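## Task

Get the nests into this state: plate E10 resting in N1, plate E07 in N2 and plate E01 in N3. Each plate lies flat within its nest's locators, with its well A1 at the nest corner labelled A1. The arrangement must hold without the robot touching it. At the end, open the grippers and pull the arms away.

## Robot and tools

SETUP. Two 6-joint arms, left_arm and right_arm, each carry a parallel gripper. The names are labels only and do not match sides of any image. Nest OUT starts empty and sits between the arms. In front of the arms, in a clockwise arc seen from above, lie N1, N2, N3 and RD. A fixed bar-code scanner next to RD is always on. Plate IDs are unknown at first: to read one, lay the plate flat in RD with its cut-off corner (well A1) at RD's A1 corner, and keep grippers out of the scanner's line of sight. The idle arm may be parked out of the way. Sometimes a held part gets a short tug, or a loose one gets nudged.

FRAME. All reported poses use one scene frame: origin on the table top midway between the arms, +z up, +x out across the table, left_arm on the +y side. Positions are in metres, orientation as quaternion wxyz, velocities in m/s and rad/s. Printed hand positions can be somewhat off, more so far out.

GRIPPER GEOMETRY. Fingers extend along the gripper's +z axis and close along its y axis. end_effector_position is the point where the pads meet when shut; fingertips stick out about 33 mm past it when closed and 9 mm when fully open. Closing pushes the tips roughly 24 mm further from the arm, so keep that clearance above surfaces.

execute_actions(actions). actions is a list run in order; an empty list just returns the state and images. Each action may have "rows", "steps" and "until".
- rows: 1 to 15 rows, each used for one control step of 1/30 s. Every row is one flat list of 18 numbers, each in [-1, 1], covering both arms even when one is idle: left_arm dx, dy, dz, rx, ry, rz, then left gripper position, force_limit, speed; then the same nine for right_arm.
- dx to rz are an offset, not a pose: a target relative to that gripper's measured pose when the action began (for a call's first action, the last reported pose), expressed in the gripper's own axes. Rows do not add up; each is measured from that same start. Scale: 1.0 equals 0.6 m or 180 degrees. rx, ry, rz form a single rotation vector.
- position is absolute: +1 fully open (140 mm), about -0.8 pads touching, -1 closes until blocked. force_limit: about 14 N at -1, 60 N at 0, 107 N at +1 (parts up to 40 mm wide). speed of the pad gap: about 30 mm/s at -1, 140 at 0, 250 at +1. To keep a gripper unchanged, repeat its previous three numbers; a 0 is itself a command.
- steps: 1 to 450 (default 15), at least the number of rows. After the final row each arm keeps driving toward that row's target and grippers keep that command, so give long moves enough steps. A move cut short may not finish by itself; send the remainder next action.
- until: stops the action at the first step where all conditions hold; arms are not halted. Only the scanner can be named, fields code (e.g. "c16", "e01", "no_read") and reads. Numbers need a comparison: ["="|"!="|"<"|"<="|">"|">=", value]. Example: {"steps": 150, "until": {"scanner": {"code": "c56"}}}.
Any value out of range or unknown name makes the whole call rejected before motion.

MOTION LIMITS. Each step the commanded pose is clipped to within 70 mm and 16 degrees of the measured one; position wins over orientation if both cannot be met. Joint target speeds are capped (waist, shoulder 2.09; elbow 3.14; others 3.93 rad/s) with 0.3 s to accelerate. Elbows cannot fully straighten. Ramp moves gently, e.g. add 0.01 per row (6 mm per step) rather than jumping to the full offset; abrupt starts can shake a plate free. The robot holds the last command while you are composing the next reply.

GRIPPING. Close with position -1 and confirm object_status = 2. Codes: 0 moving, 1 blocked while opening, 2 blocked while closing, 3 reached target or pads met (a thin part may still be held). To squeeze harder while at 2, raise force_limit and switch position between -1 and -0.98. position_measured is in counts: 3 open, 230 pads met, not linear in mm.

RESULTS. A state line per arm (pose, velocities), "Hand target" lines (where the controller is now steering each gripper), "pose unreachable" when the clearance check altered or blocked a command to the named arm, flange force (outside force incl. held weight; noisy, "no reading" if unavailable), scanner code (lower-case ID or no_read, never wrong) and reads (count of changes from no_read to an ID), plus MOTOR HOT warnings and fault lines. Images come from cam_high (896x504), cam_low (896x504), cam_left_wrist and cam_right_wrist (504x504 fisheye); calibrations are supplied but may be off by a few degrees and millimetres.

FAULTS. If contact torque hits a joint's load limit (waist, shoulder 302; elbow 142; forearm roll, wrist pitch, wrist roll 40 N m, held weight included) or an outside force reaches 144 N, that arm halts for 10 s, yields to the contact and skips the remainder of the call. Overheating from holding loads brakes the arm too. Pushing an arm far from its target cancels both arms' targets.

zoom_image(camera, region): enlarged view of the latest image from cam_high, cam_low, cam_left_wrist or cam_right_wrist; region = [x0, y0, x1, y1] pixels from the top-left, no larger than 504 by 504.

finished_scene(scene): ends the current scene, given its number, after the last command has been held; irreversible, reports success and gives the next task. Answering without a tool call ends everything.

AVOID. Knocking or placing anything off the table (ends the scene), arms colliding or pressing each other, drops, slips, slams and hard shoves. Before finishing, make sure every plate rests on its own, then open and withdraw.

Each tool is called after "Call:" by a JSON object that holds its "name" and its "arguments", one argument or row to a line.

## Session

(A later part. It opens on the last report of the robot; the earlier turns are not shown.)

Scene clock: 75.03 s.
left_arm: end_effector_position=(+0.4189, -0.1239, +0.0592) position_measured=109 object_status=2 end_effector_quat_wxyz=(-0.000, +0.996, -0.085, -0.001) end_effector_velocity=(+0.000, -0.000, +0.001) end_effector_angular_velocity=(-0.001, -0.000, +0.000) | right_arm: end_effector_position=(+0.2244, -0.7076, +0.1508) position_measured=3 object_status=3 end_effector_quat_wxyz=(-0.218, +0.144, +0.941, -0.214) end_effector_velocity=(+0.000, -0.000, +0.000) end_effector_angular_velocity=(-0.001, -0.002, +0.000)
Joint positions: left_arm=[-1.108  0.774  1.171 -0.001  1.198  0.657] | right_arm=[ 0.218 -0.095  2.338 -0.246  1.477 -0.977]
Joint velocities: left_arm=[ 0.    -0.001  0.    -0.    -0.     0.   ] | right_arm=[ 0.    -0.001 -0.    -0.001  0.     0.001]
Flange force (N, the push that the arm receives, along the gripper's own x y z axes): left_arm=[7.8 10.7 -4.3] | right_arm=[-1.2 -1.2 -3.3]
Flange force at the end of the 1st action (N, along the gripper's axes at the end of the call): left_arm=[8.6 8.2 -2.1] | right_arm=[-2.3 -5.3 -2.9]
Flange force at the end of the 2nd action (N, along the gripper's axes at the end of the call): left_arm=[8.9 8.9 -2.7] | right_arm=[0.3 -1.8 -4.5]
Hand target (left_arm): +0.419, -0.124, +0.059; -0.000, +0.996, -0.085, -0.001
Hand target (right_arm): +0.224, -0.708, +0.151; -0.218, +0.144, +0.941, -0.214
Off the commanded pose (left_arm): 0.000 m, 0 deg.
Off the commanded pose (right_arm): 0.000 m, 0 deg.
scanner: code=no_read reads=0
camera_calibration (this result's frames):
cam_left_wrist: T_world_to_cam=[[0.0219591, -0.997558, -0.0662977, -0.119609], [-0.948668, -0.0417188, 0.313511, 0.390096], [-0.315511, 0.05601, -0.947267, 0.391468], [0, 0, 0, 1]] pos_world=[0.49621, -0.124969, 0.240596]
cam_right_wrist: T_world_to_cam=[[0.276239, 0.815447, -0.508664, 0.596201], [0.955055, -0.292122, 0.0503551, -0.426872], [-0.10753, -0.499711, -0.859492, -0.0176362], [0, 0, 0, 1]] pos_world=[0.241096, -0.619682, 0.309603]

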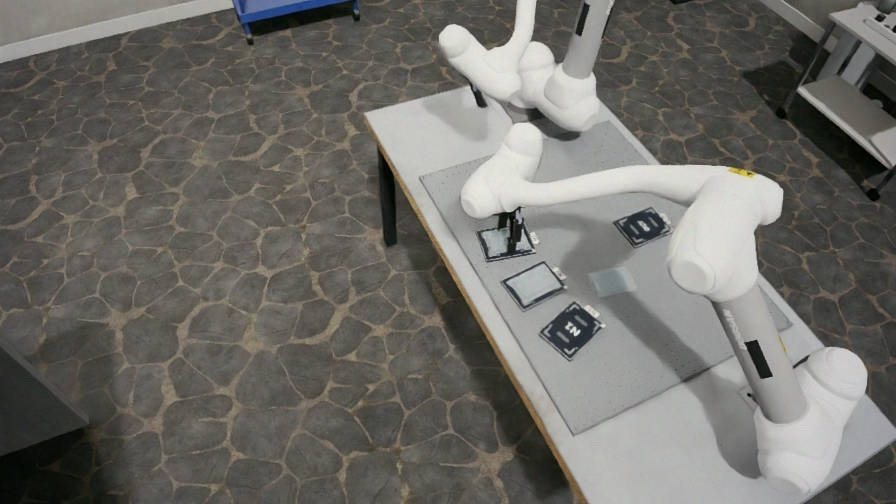

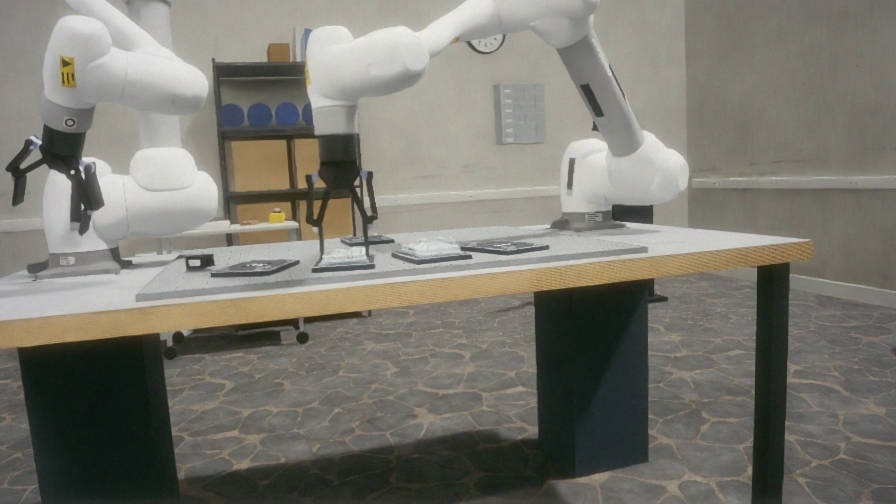

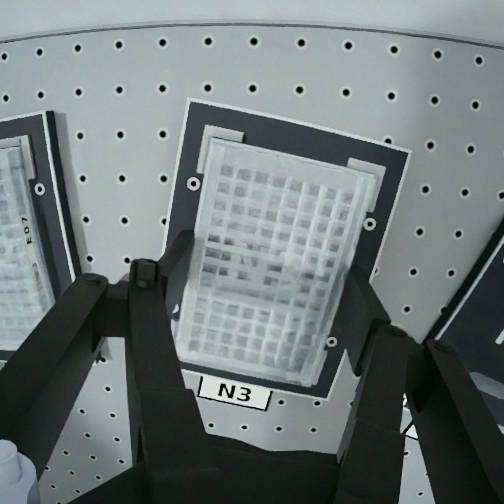

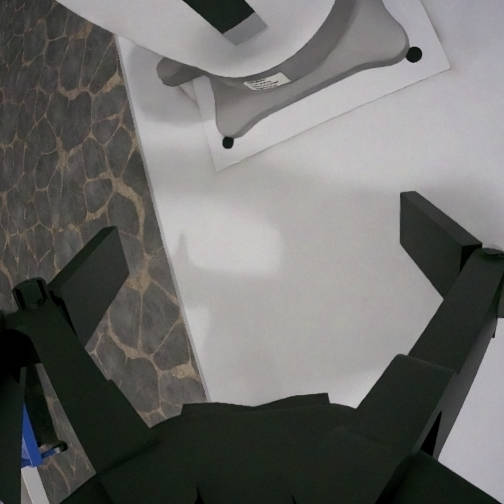

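Call:
{"name": "execute_actions", "arguments": {
  "actions": [
    {"rows":[[0,0,0.0017,0,0,0,-1,0,-0.5,0,0,0,0,0,0,1,0,0]],"steps":8},
    {"rows":[[0,0,0.0013,0,0,0,-1,0,-0.5,0,0,0,0,0,0,1,0,0]],"steps":8}
  ]
}}

Scene clock: 80.03 s.
left_arm: end_effector_position=(+0.4189, -0.1239, +0.0575) position_measured=109 object_status=2 end_effector_quat_wxyz=(-0.000, +0.996, -0.085, -0.001) end_effector_velocity=(-0.000, +0.000, -0.001) end_effector_angular_velocity=(+0.001, +0.001, -0.000) | right_arm: end_effector_position=(+0.2244, -0.7076, +0.1508) position_measured=3 object_status=3 end_effector_quat_wxyz=(-0.218, +0.144, +0.941, -0.214) end_effector_velocity=(+0.000, -0.000, -0.000) end_effector_angular_velocity=(+0.000, +0.000, -0.001)
Joint positions: left_arm=[-1.108  0.775  1.173 -0.001  1.195  0.657] | right_arm=[ 0.218 -0.095  2.338 -0.246  1.477 -0.977]
Joint velocities: left_arm=[-0.     0.001  0.    -0.    -0.     0.   ] | right_arm=[-0.001  0.001 -0.    -0.    -0.    -0.   ]
Flange force (N, the push that the arm receives, along the gripper's own x y z axes): left_arm=[6.6 11.1 -2.8] | right_arm=[-4.1 -2.9 -3.1]
Flange force at the end of the 1st action (N, along the gripper's axes at the end of the call): left_arm=[7.9 9.4 -1.0] | right_arm=[-1.0 -2.5 -3.7]
Hand target (left_arm): +0.419, -0.124, +0.057; -0.000, +0.996, -0.085, -0.001
Hand target (right_arm): +0.224, -0.708, +0.151; -0.218, +0.144, +0.941, -0.214
Off the commanded pose (left_arm): 0.000 m, 0 deg.
Off the commanded pose (right_arm): 0.000 m, 0 deg.
scanner: code=no_read reads=0
camera_calibration (this result's frames):
cam_left_wrist: T_world_to_cam=[[0.0219597, -0.99756, -0.0662742, -0.119734], [-0.948672, -0.0417112, 0.313499, 0.390643], [-0.315499, 0.0559882, -0.947273, 0.389819], [0, 0, 0, 1]] pos_world=[0.496209, -0.124972, 0.238864]
cam_right_wrist: T_world_to_cam=[[0.276239, 0.815447, -0.508664, 0.596201], [0.955055, -0.292122, 0.0503553, -0.426872], [-0.10753, -0.499712, -0.859491, -0.0176365], [0, 0, 0, 1]] pos_world=[0.241096, -0.619682, 0.309603]

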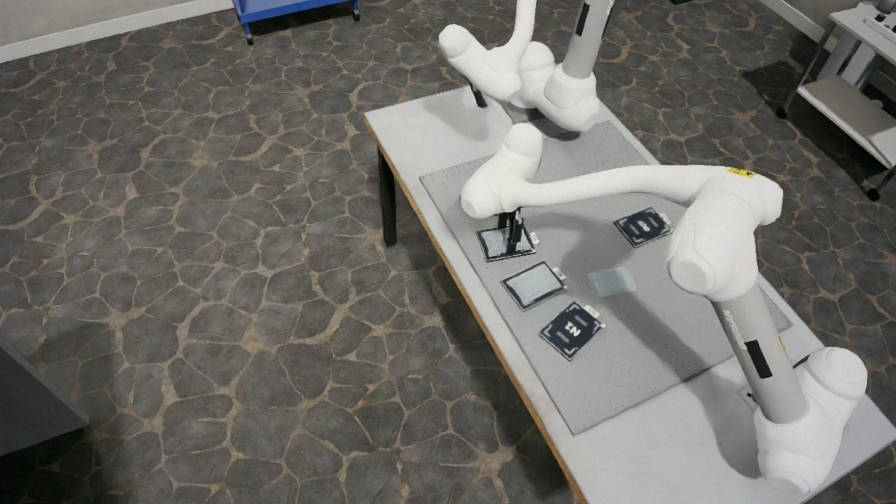

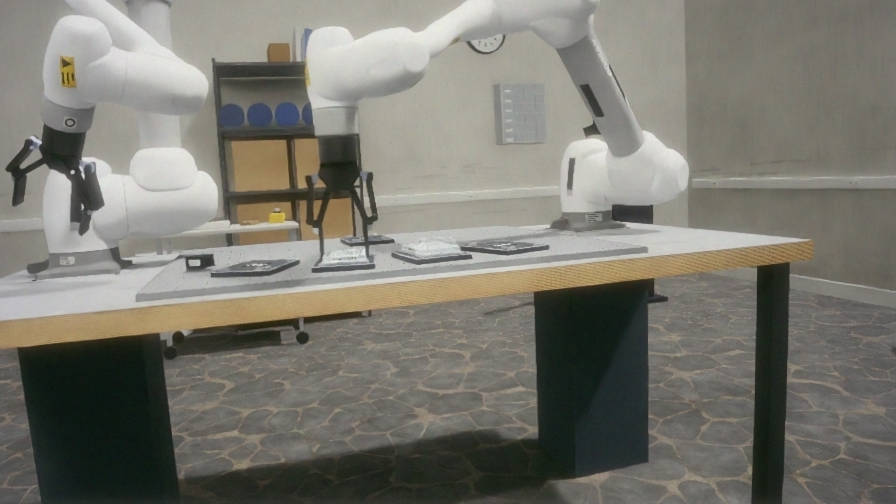

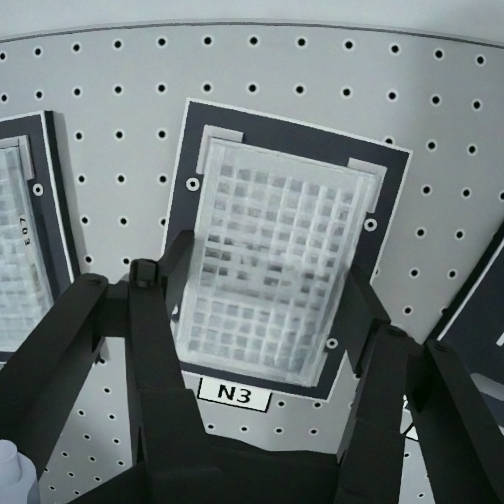

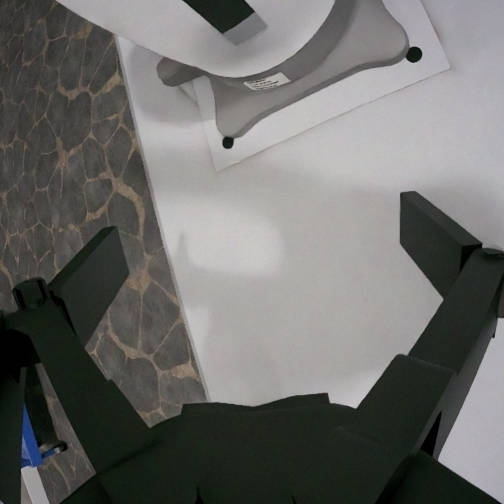

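Call:
{"name": "execute_actions", "arguments": {
  "actions": [
    {"rows":[[0,0,0.001,0,0,0,-1,0,-0.5,0,0,0,0,0,0,1,0,0]],"steps":7},
    {"rows":[[0,0,0,0,0,0,0.45,0,0,0,0,0,0,0,0,1,0,0]],"steps":8},
    {"rows":[[0,0,-0.056,0,0,0,0.45,0,0,0,0,0,0,0,0,1,0,0]],"steps":14},
    {"rows":[[-0.4505,-0.368,0,0,0,0,0.45,0,0,0,0,0,0,0,0,1,0,0]],"steps":36},
    {"rows":[[0,0,0.03,0,0,0,0.45,0,0,0,0,0,0,0,0,1,0,0],[0,0,0.06,0,0,0,0.45,0,0,0,0,0,0,0,0,1,0,0],[0,0,0.078,0,0,0,0.45,0,0,0,0,0,0,0,0,1,0,0]],"steps":18}
  ]
}}

Scene clock: 88.57 s.
left_arm: end_effector_position=(+0.1897, +0.1392, +0.0438) position_measured=72 object_status=3 end_effector_quat_wxyz=(-0.000, +0.996, -0.085, -0.001) end_effector_velocity=(-0.000, +0.000, -0.001) end_effector_angular_velocity=(+0.001, +0.000, -0.000) | right_arm: end_effector_position=(+0.2244, -0.7076, +0.1508) position_measured=3 object_status=3 end_effector_quat_wxyz=(-0.218, +0.144, +0.941, -0.214) end_effector_velocity=(-0.000, -0.000, -0.000) end_effector_angular_velocity=(-0.000, +0.002, +0.001)
Joint positions: left_arm=[-1.237  0.315  1.969 -0.002  0.859  0.528] | right_arm=[ 0.218 -0.095  2.338 -0.246  1.477 -0.977]
Joint velocities: left_arm=[ 0.     0.001  0.    -0.     0.     0.   ] | right_arm=[ 0.     0.001  0.     0.     0.001 -0.001]
Flange force (N, the push that the arm receives, along the gripper's own x y z axes): left_arm=[7.0 2.9 -0.9] | right_arm=[-2.0 -2.1 -3.2]
Flange force at the end of the 1st action (N, along the gripper's axes at the end of the call): left_arm=[2.6 4.7 -22.1] | right_arm=[-0.5 -2.4 -3.3]
Flange force at the end of the 2nd action (N, along the gripper's axes at the end of the call): left_arm=[2.6 3.2 -5.0] | right_arm=[-2.5 -4.5 -3.1]
Flange force at the end of the 3rd action (N, along the gripper's axes at the end of the call): left_arm=[3.6 8.9 -3.5] | right_arm=[-4.7 -2.5 -2.5]
Flange force at the end of the 4th action (N, along the gripper's axes at the end of the call): left_arm=[0.3 2.0 -2.0] | right_arm=[-3.3 -6.4 -2.6]
Hand target (left_arm): +0.190, +0.139, +0.044; -0.000, +0.996, -0.085, -0.001
Hand target (right_arm): +0.224, -0.708, +0.151; -0.218, +0.144, +0.941, -0.214
Off the commanded pose (left_arm): 0.000 m, 0 deg.
Off the commanded pose (right_arm): 0.000 m, 0 deg.
scanner: code=no_read reads=0
camera_calibration (this result's frames):
cam_left_wrist: T_world_to_cam=[[0.0221413, -0.997536, -0.0665744, 0.146793], [-0.94862, -0.0419862, 0.31362, 0.188548], [-0.315643, 0.0562099, -0.947212, 0.289837], [0, 0, 0, 1]] pos_world=[0.267095, 0.138056, 0.225177]
cam_right_wrist: T_world_to_cam=[[0.276239, 0.815447, -0.508664, 0.596201], [0.955055, -0.292122, 0.0503553, -0.426872], [-0.10753, -0.499712, -0.859491, -0.0176364], [0, 0, 0, 1]] pos_world=[0.241096, -0.619682, 0.309603]

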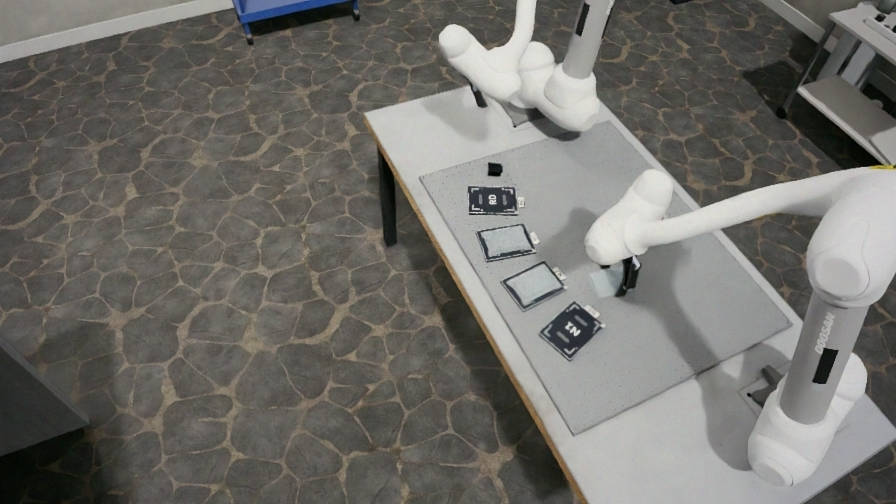

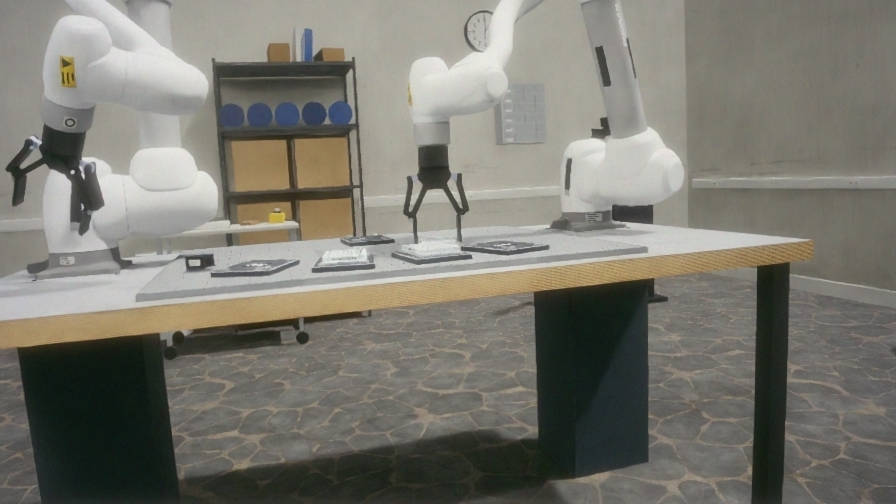

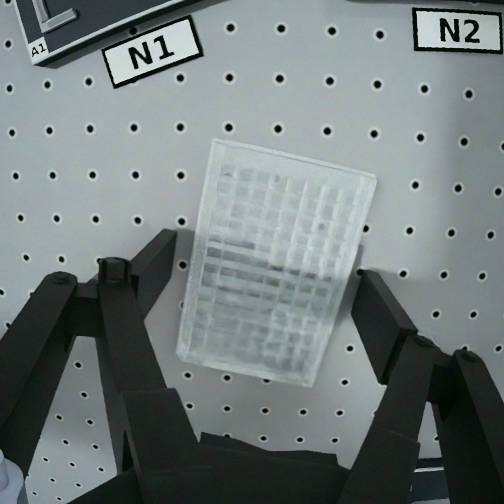

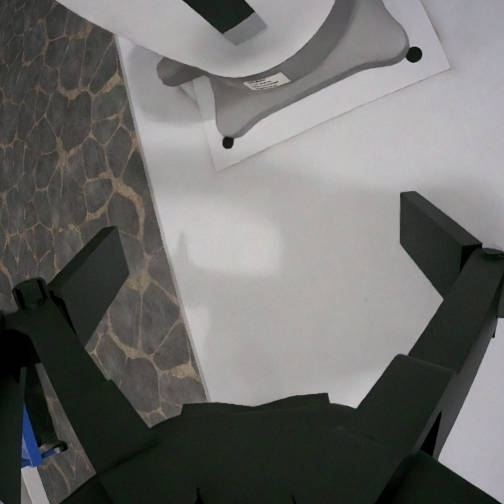

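Call:
{"name": "execute_actions", "arguments": {
  "actions": [
    {"rows":[[0,0,0.0013,0,0,0,-1,0,-0.5,0,0,0,0,0,0,1,0,0]],"steps":18},
    {"rows":[[0,0,-0.005,0,0,0,-1,0,-0.5,0,0,0,0,0,0,1,0,0],[0,0,-0.015,0,0,0,-1,0,-0.5,0,0,0,0,0,0,1,0,0],[0,0,-0.03,0,0,0,-1,0,-0.5,0,0,0,0,0,0,1,0,0],[0.005,-0.003,-0.045,0,0,-0.003,-1,0,-0.5,0,0,0,0,0,0,1,0,0],[0.015,-0.01,-0.06,0,0,-0.008,-1,0,-0.5,0,0,0,0,0,0,1,0,0],[0.04,-0.027,-0.06,0,0,-0.02,-1,0,-0.5,0,0,0,0,0,0,1,0,0],[0.07,-0.048,-0.06,0,0,-0.036,-1,0,-0.5,0,0,0,0,0,0,1,0,0],[0.105,-0.071,-0.06,0,0,-0.054,-1,0,-0.5,0,0,0,0,0,0,1,0,0],[0.14,-0.095,-0.06,0,0,-0.072,-1,0,-0.5,0,0,0,0,0,0,1,0,0],[0.175,-0.119,-0.06,0,0,-0.09,-1,0,-0.5,0,0,0,0,0,0,1,0,0],[0.21,-0.143,-0.06,0,0,-0.108,-1,0,-0.5,0,0,0,0,0,0,1,0,0],[0.245,-0.166,-0.06,0,0,-0.126,-1,0,-0.5,0,0,0,0,0,0,1,0,0],[0.275,-0.187,-0.06,0,0,-0.142,-1,0,-0.5,0,0,0,0,0,0,1,0,0],[0.3,-0.204,-0.06,0,0,-0.155,-1,0,-0.5,0,0,0,0,0,0,1,0,0],[0.3124,-0.2121,-0.06,0,0,-0.161,-1,0,-0.5,0,0,0,0,0,0,1,0,0]],"steps":34},
    {"rows":[[0,0,0.008,0,0,0,-1,0,-0.5,0,0,0,0,0,0,1,0,0],[0,0,0.018,0,0,0,-1,0,-0.5,0,0,0,0,0,0,1,0,0],[0,0,0.027,0,0,0,-1,0,-0.5,0,0,0,0,0,0,1,0,0]],"steps":13}
  ]
}}

Scene clock: 100.47 s.
left_arm: end_effector_position=(+0.3962, +0.2330, +0.0628) position_measured=108 object_status=2 end_effector_quat_wxyz=(-0.000, +0.986, +0.167, -0.001) end_effector_velocity=(+0.000, +0.000, -0.001) end_effector_angular_velocity=(-0.000, -0.000, -0.000) | right_arm: end_effector_position=(+0.2244, -0.7076, +0.1508) position_measured=3 object_status=3 end_effector_quat_wxyz=(-0.218, +0.144, +0.941, -0.214) end_effector_velocity=(+0.001, -0.001, +0.000) end_effector_angular_velocity=(-0.001, -0.004, -0.001)
Joint positions: left_arm=[-0.879  0.344  1.882 -0.001  0.917  0.38 ] | right_arm=[ 0.218 -0.095  2.338 -0.246  1.477 -0.977]
Joint velocities: left_arm=[ 0.     0.     0.001  0.    -0.002  0.   ] | right_arm=[-0.001 -0.002 -0.    -0.002 -0.001  0.001]
Flange force (N, the push that the arm receives, along the gripper's own x y z axes): left_arm=[-0.8 7.1 -1.3] | right_arm=[-0.9 -1.7 -4.4]
Flange force at the end of the 1st action (N, along the gripper's axes at the end of the call): left_arm=[-1.7 0.5 -43.4] | right_arm=[-1.7 -4.9 -3.1]
Flange force at the end of the 2nd action (N, along the gripper's axes at the end of the call): left_arm=[0.4 3.4 -2.3] | right_arm=[0.4 -2.5 -4.2]
Hand target (left_arm): +0.396, +0.233, +0.063; -0.000, +0.986, +0.167, -0.001
Hand target (right_arm): +0.224, -0.708, +0.151; -0.218, +0.144, +0.941, -0.214
Off the commanded pose (left_arm): 0.000 m, 0 deg.
Off the commanded pose (right_arm): 0.000 m, 0 deg.
scanner: code=no_read reads=0
camera_calibration (this result's frames):
cam_left_wrist: T_world_to_cam=[[0.502658, -0.861877, -0.067102, 0.0151141], [-0.809648, -0.496558, 0.312889, 0.433309], [-0.302992, -0.102947, -0.947416, 0.399831], [0, 0, 0, 1]] pos_world=[0.464377, 0.269351, 0.244243]
cam_right_wrist: T_world_to_cam=[[0.276239, 0.815447, -0.508663, 0.596201], [0.955055, -0.292122, 0.0503553, -0.426872], [-0.10753, -0.499711, -0.859492, -0.0176362], [0, 0, 0, 1]] pos_world=[0.241096, -0.619682, 0.309603]

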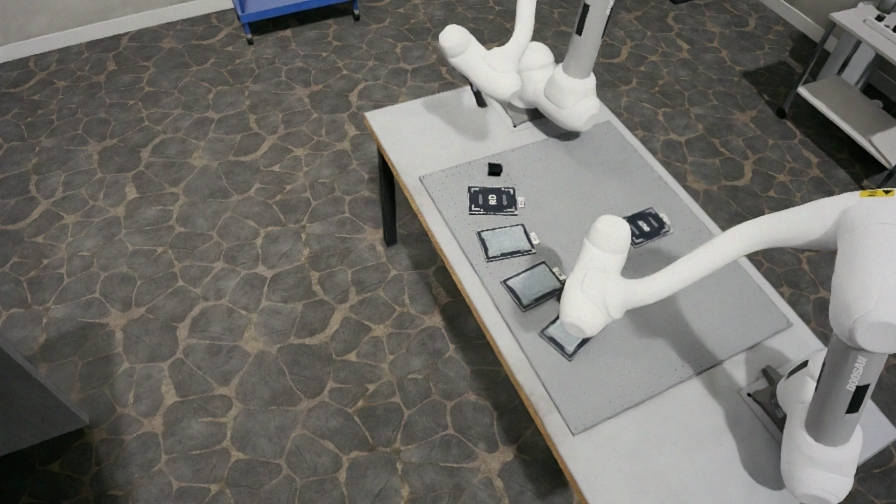

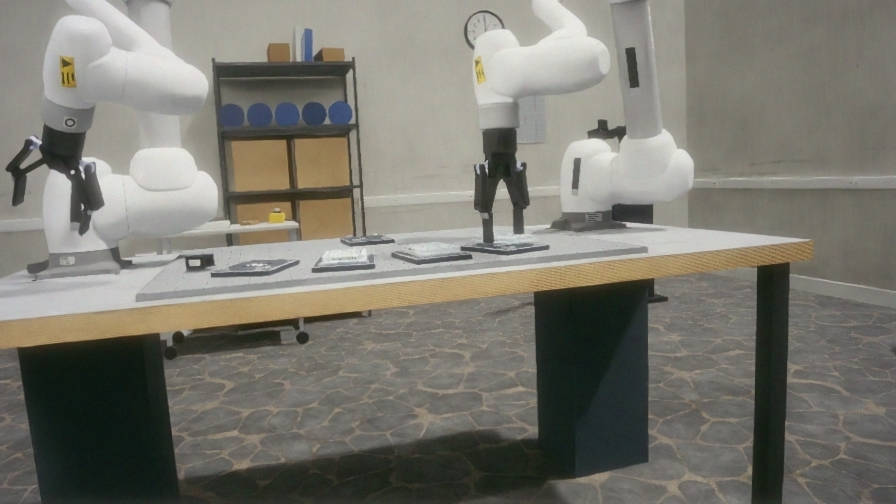

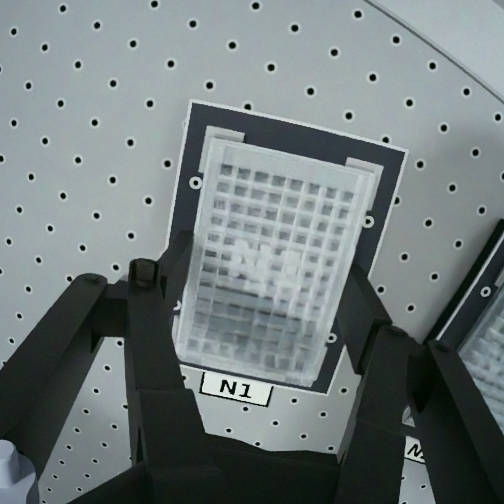

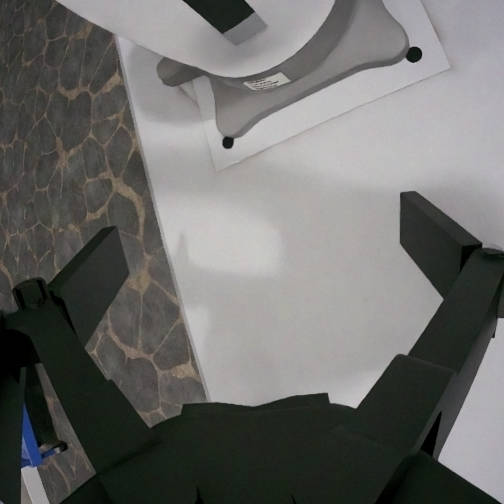

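Call:
{"name": "execute_actions", "arguments": {
  "actions": [
    {"rows":[[-0.0004,0,0.004,0,0,0,-1,0,-0.5,0,0,0,0,0,0,1,0,0]],"steps":8},
    {"rows":[[0,0,0.002,0,0,0,-1,0,-0.5,0,0,0,0,0,0,1,0,0]],"steps":8},
    {"rows":[[0,0,0.002,0,0,0,-1,0,-0.5,0,0,0,0,0,0,1,0,0]],"steps":8}
  ]
}}

Scene clock: 103.77 s.
left_arm: end_effector_position=(+0.3960, +0.2329, +0.0581) position_measured=108 object_status=2 end_effector_quat_wxyz=(-0.000, +0.986, +0.167, -0.001) end_effector_velocity=(-0.001, +0.001, -0.000) end_effector_angular_velocity=(+0.000, +0.001, +0.000) | right_arm: end_effector_position=(+0.2244, -0.7076, +0.1508) position_measured=3 object_status=3 end_effector_quat_wxyz=(-0.218, +0.144, +0.941, -0.214) end_effector_velocity=(-0.000, -0.001, +0.000) end_effector_angular_velocity=(-0.000, -0.000, -0.001)
Joint positions: left_arm=[-0.88   0.349  1.886 -0.001  0.908  0.38 ] | right_arm=[ 0.218 -0.095  2.338 -0.246  1.477 -0.977]
Joint velocities: left_arm=[ 0.    -0.001  0.002 -0.    -0.     0.   ] | right_arm=[-0.001 -0.001  0.    -0.     0.001 -0.   ]
Flange force (N, the push that the arm receives, along the gripper's own x y z axes): left_arm=[1.7 5.0 -7.7] | right_arm=[-1.8 -4.4 -3.0]
Flange force at the end of the 1st action (N, along the gripper's axes at the end of the call): left_arm=[3.2 7.8 -2.7] | right_arm=[-0.5 -1.1 -3.3]
Flange force at the end of the 2nd action (N, along the gripper's axes at the end of the call): left_arm=[1.2 4.6 -1.8] | right_arm=[-0.5 -1.5 -4.2]
Hand target (left_arm): +0.396, +0.233, +0.058; -0.000, +0.986, +0.167, -0.001
Hand target (right_arm): +0.224, -0.708, +0.151; -0.218, +0.144, +0.941, -0.214
Off the commanded pose (left_arm): 0.000 m, 0 deg.
Off the commanded pose (right_arm): 0.000 m, 0 deg.
scanner: code=no_read reads=0
camera_calibration (this result's frames):
cam_left_wrist: T_world_to_cam=[[0.502438, -0.862008, -0.0670652, 0.0149388], [-0.809805, -0.496348, 0.312816, 0.4346], [-0.302938, -0.102861, -0.947443, 0.395272], [0, 0, 0, 1]] pos_world=[0.464178, 0.269248, 0.23955]
cam_right_wrist: T_world_to_cam=[[0.276239, 0.815447, -0.508664, 0.596201], [0.955055, -0.292122, 0.0503553, -0.426872], [-0.10753, -0.499712, -0.859491, -0.0176364], [0, 0, 0, 1]] pos_world=[0.241096, -0.619682, 0.309603]

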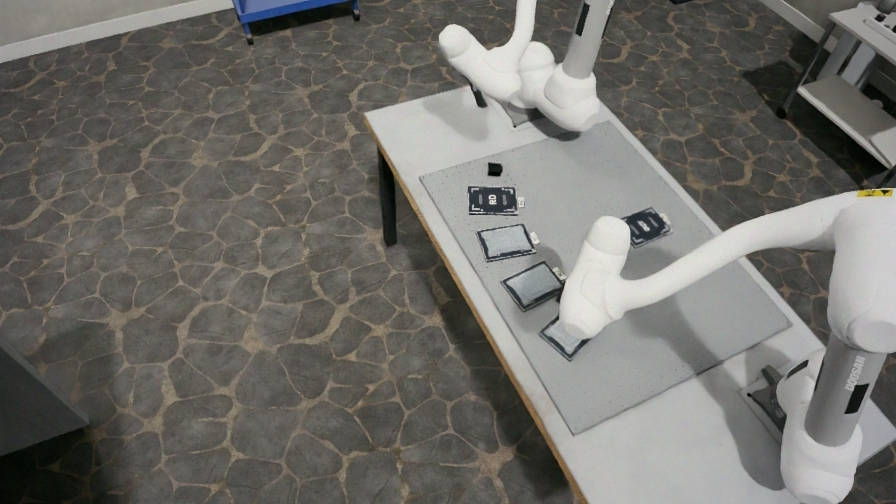

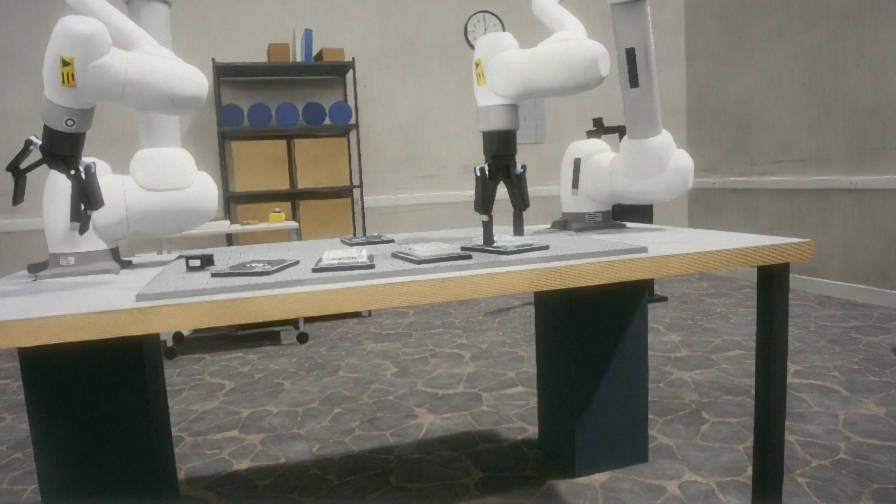

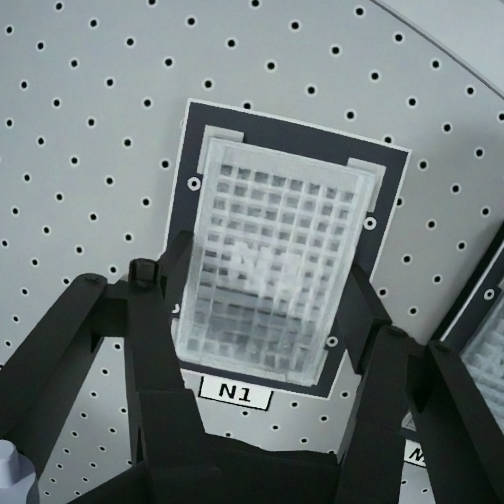

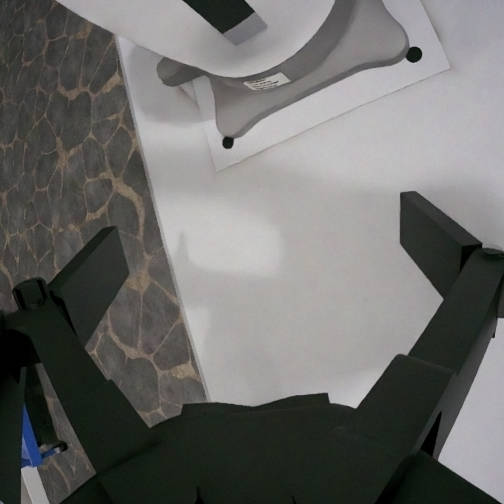

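Call:
{"name": "zoom_image", "arguments": {
  "camera": "cam_left_wrist",
  "region": [180, 100, 420, 240]
}}

Call:
{"name": "zoom_image", "arguments": {
  "camera": "cam_left_wrist",
  "region": [160, 290, 360, 410]
}}

Region (180, 100, 420, 240) of cam_left_wrist's 504x504 image, scaled by 2.100, with more detail than that image has; it fills the top 294 rows of this view, and the rest is white.

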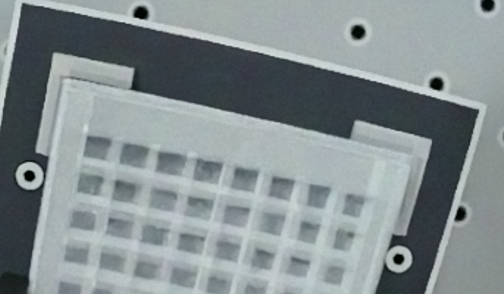

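Region (160, 290, 360, 410) of cam_left_wrist's 504x504 image, scaled by 2.520, with more detail than that image has; it fills the top 302 rows of this view, and the rest is white.

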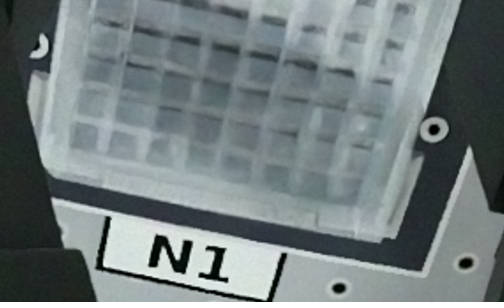

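Call:
{"name": "execute_actions", "arguments": {
  "actions": [
    {"rows":[[0,0,-0.005,0,0,0,-1,0,-0.5,0,0,0,0,0,0,1,0,0]],"steps":8},
    {"rows":[[-0.0014,0.0005,0,0,0,0,-1,0,-0.5,0,0,0,0,0,0,1,0,0]],"steps":8},
    {"rows":[[0,0,0.003,0,0,0,-1,0,-0.5,0,0,0,0,0,0,1,0,0]],"steps":8},
    {"rows":[[0,0,0.002,0,0,0,-1,0,-0.5,0,0,0,0,0,0,1,0,0]],"steps":8}
  ]
}}

Call:
{"name": "zoom_image", "arguments": {
  "camera": "cam_low",
  "region": [450, 210, 560, 265]
}}

Scene clock: 112.47 s.
left_arm: end_effector_position=(+0.3954, +0.2324, +0.0582) position_measured=108 object_status=2 end_effector_quat_wxyz=(-0.000, +0.986, +0.167, -0.001) end_effector_velocity=(-0.000, +0.000, -0.001) end_effector_angular_velocity=(+0.001, +0.000, -0.001) | right_arm: end_effector_position=(+0.2244, -0.7076, +0.1508) position_measured=3 object_status=3 end_effector_quat_wxyz=(-0.218, +0.144, +0.941, -0.214) end_effector_velocity=(-0.000, -0.000, +0.000) end_effector_angular_velocity=(-0.000, -0.002, -0.002)
Joint positions: left_arm=[-0.881  0.349  1.886 -0.001  0.908  0.378] | right_arm=[ 0.218 -0.095  2.338 -0.246  1.477 -0.977]
Joint velocities: left_arm=[-0.     0.     0.001  0.001 -0.001  0.   ] | right_arm=[-0.001 -0.002  0.001 -0.     0.     0.001]
Flange force (N, the push that the arm receives, along the gripper's own x y z axes): left_arm=[2.2 8.4 -3.1] | right_arm=[-0.6 -3.2 -3.8]
Flange force at the end of the 1st action (N, along the gripper's axes at the end of the call): left_arm=[1.6 0.6 0.0] | right_arm=[-2.1 -6.1 -2.3]
Flange force at the end of the 2nd action (N, along the gripper's axes at the end of the call): left_arm=[0.5 8.4 -0.7] | right_arm=[-3.9 -3.3 -2.8]
Flange force at the end of the 3rd action (N, along the gripper's axes at the end of the call): left_arm=[0.1 7.8 -3.7] | right_arm=[-2.5 -3.0 -3.3]
Hand target (left_arm): +0.395, +0.232, +0.058; -0.000, +0.986, +0.167, -0.001
Hand target (right_arm): +0.224, -0.708, +0.151; -0.218, +0.144, +0.941, -0.214
Off the commanded pose (left_arm): 0.000 m, 0 deg.
Off the commanded pose (right_arm): 0.000 m, 0 deg.
scanner: code=no_read reads=0
camera_calibration (this result's frames):
cam_left_wrist: T_world_to_cam=[[0.502437, -0.862012, -0.0670283, 0.0147516], [-0.809815, -0.496337, 0.312808, 0.433773], [-0.302913, -0.102886, -0.947448, 0.395062], [0, 0, 0, 1]] pos_world=[0.463534, 0.26866, 0.239601]
cam_right_wrist: T_world_to_cam=[[0.276239, 0.815447, -0.508664, 0.596201], [0.955055, -0.292122, 0.0503551, -0.426872], [-0.10753, -0.499712, -0.859492, -0.0176363], [0, 0, 0, 1]] pos_world=[0.241096, -0.619682, 0.309603]

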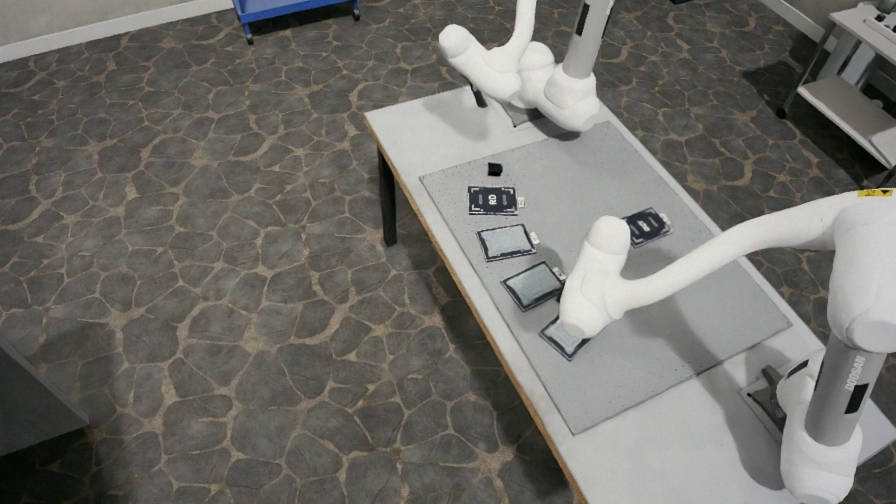

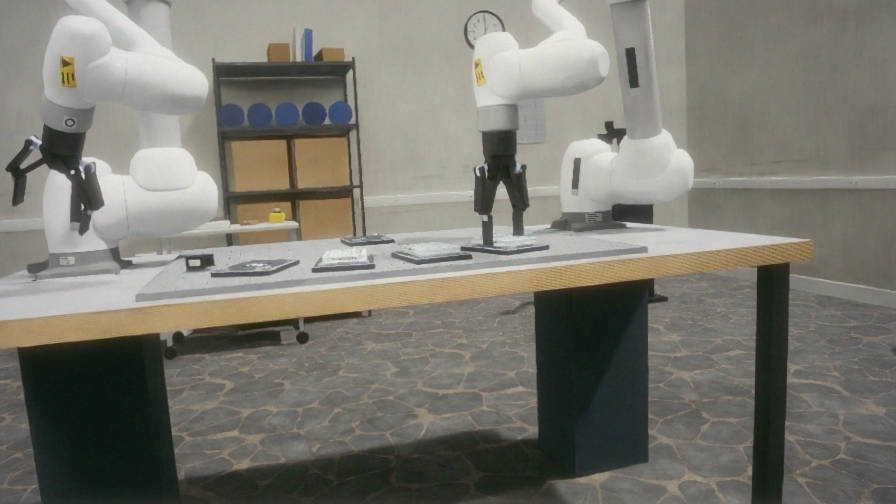

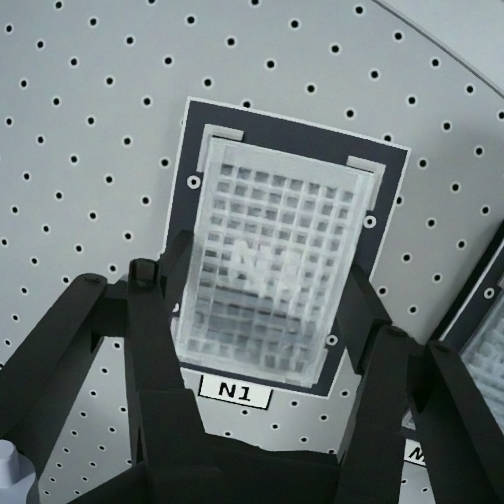

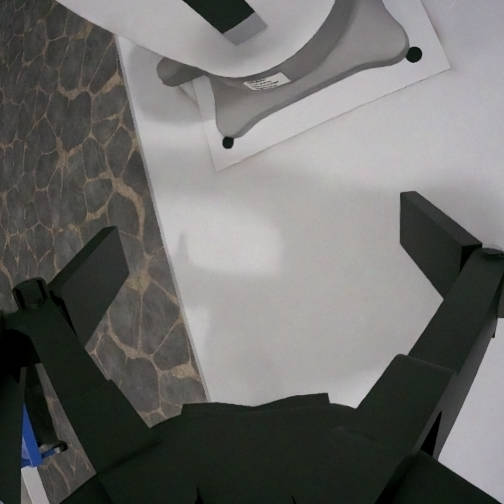

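Region (450, 210, 560, 265) of cam_low's 896x504 image, scaled by 4.582, with more detail than that image has.

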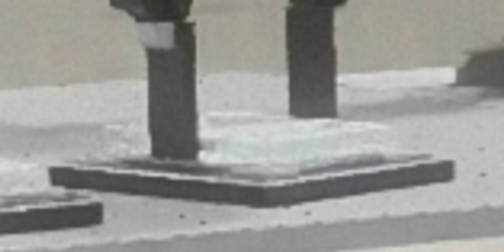

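Call:
{"name": "execute_actions", "arguments": {
  "actions": [
    {"rows":[[0,0,0.0015,0,0,0,-1,0,-0.5,0,0,0,0,0,0,1,0,0]],"steps":8},
    {"rows":[[0,0,0.0015,0,0,0,-1,0,-0.5,0,0,0,0,0,0,1,0,0]],"steps":8}
  ]
}}

Scene clock: 116.87 s.
left_arm: end_effector_position=(+0.3954, +0.2323, +0.0564) position_measured=108 object_status=2 end_effector_quat_wxyz=(-0.000, +0.986, +0.167, -0.001) end_effector_velocity=(+0.000, -0.000, +0.000) end_effector_angular_velocity=(-0.000, -0.001, -0.000) | right_arm: end_effector_position=(+0.2244, -0.7076, +0.1508) position_measured=3 object_status=3 end_effector_quat_wxyz=(-0.218, +0.144, +0.941, -0.214) end_effector_velocity=(-0.000, +0.000, -0.000) end_effector_angular_velocity=(+0.001, -0.000, -0.002)
Joint positions: left_arm=[-0.881  0.35   1.887 -0.001  0.905  0.378] | right_arm=[ 0.218 -0.095  2.338 -0.246  1.477 -0.977]
Joint velocities: left_arm=[-0.    -0.001 -0.     0.001 -0.    -0.   ] | right_arm=[-0.001 -0.     0.     0.001 -0.001  0.001]
Flange force (N, the push that the arm receives, along the gripper's own x y z axes): left_arm=[11.2 5.7 -9.7] | right_arm=[-1.3 -1.5 -3.6]
Flange force at the end of the 1st action (N, along the gripper's axes at the end of the call): left_arm=[1.6 7.0 -10.0] | right_arm=[-3.7 -3.8 -2.5]
Hand target (left_arm): +0.395, +0.232, +0.056; -0.000, +0.986, +0.167, -0.001
Hand target (right_arm): +0.224, -0.708, +0.151; -0.218, +0.144, +0.941, -0.214
Off the commanded pose (left_arm): 0.000 m, 0 deg.
Off the commanded pose (right_arm): 0.000 m, 0 deg.
scanner: code=no_read reads=0
camera_calibration (this result's frames):
cam_left_wrist: T_world_to_cam=[[0.502433, -0.862017, -0.0669968, 0.0146191], [-0.809829, -0.496326, 0.31279, 0.43433], [-0.302883, -0.1029, -0.947456, 0.393404], [0, 0, 0, 1]] pos_world=[0.463543, 0.268652, 0.237858]
cam_right_wrist: T_world_to_cam=[[0.276239, 0.815447, -0.508664, 0.596201], [0.955055, -0.292122, 0.0503552, -0.426872], [-0.10753, -0.499711, -0.859492, -0.0176362], [0, 0, 0, 1]] pos_world=[0.241096, -0.619682, 0.309603]

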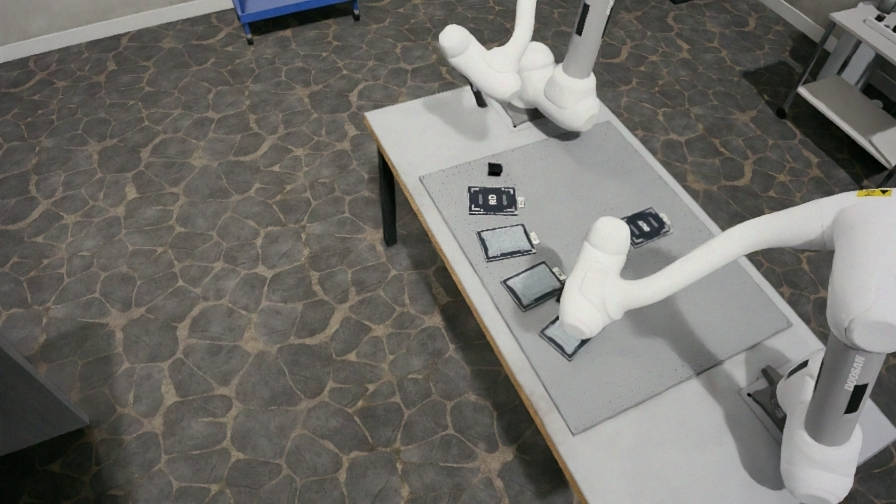

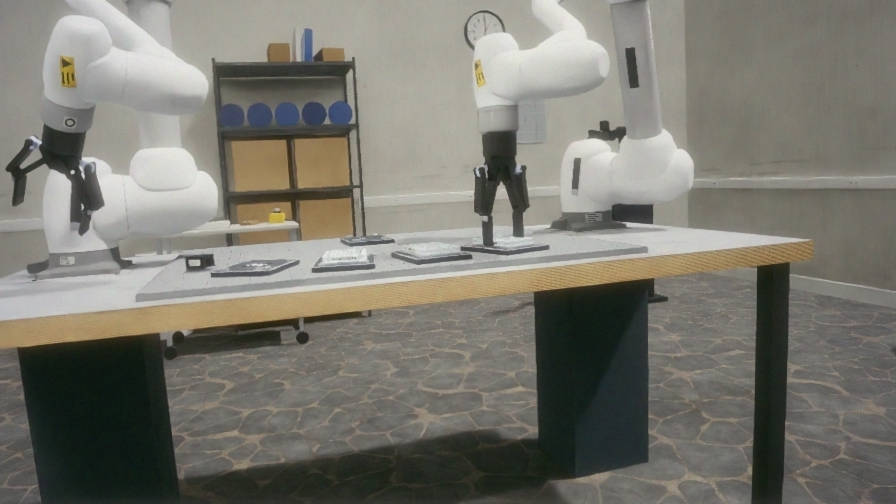

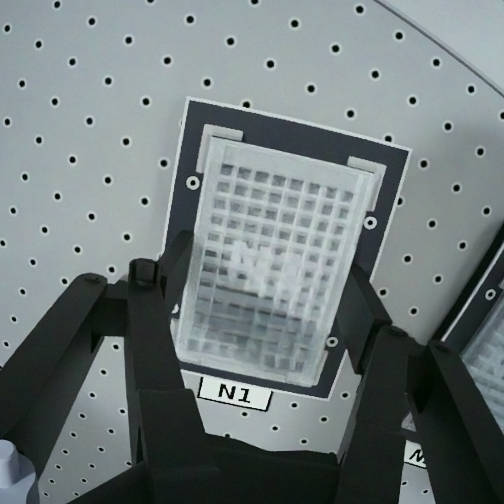

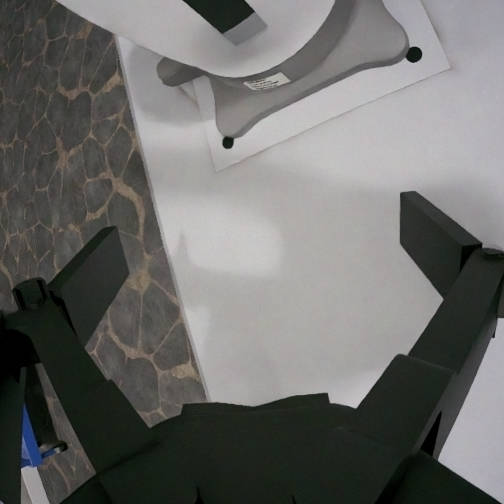

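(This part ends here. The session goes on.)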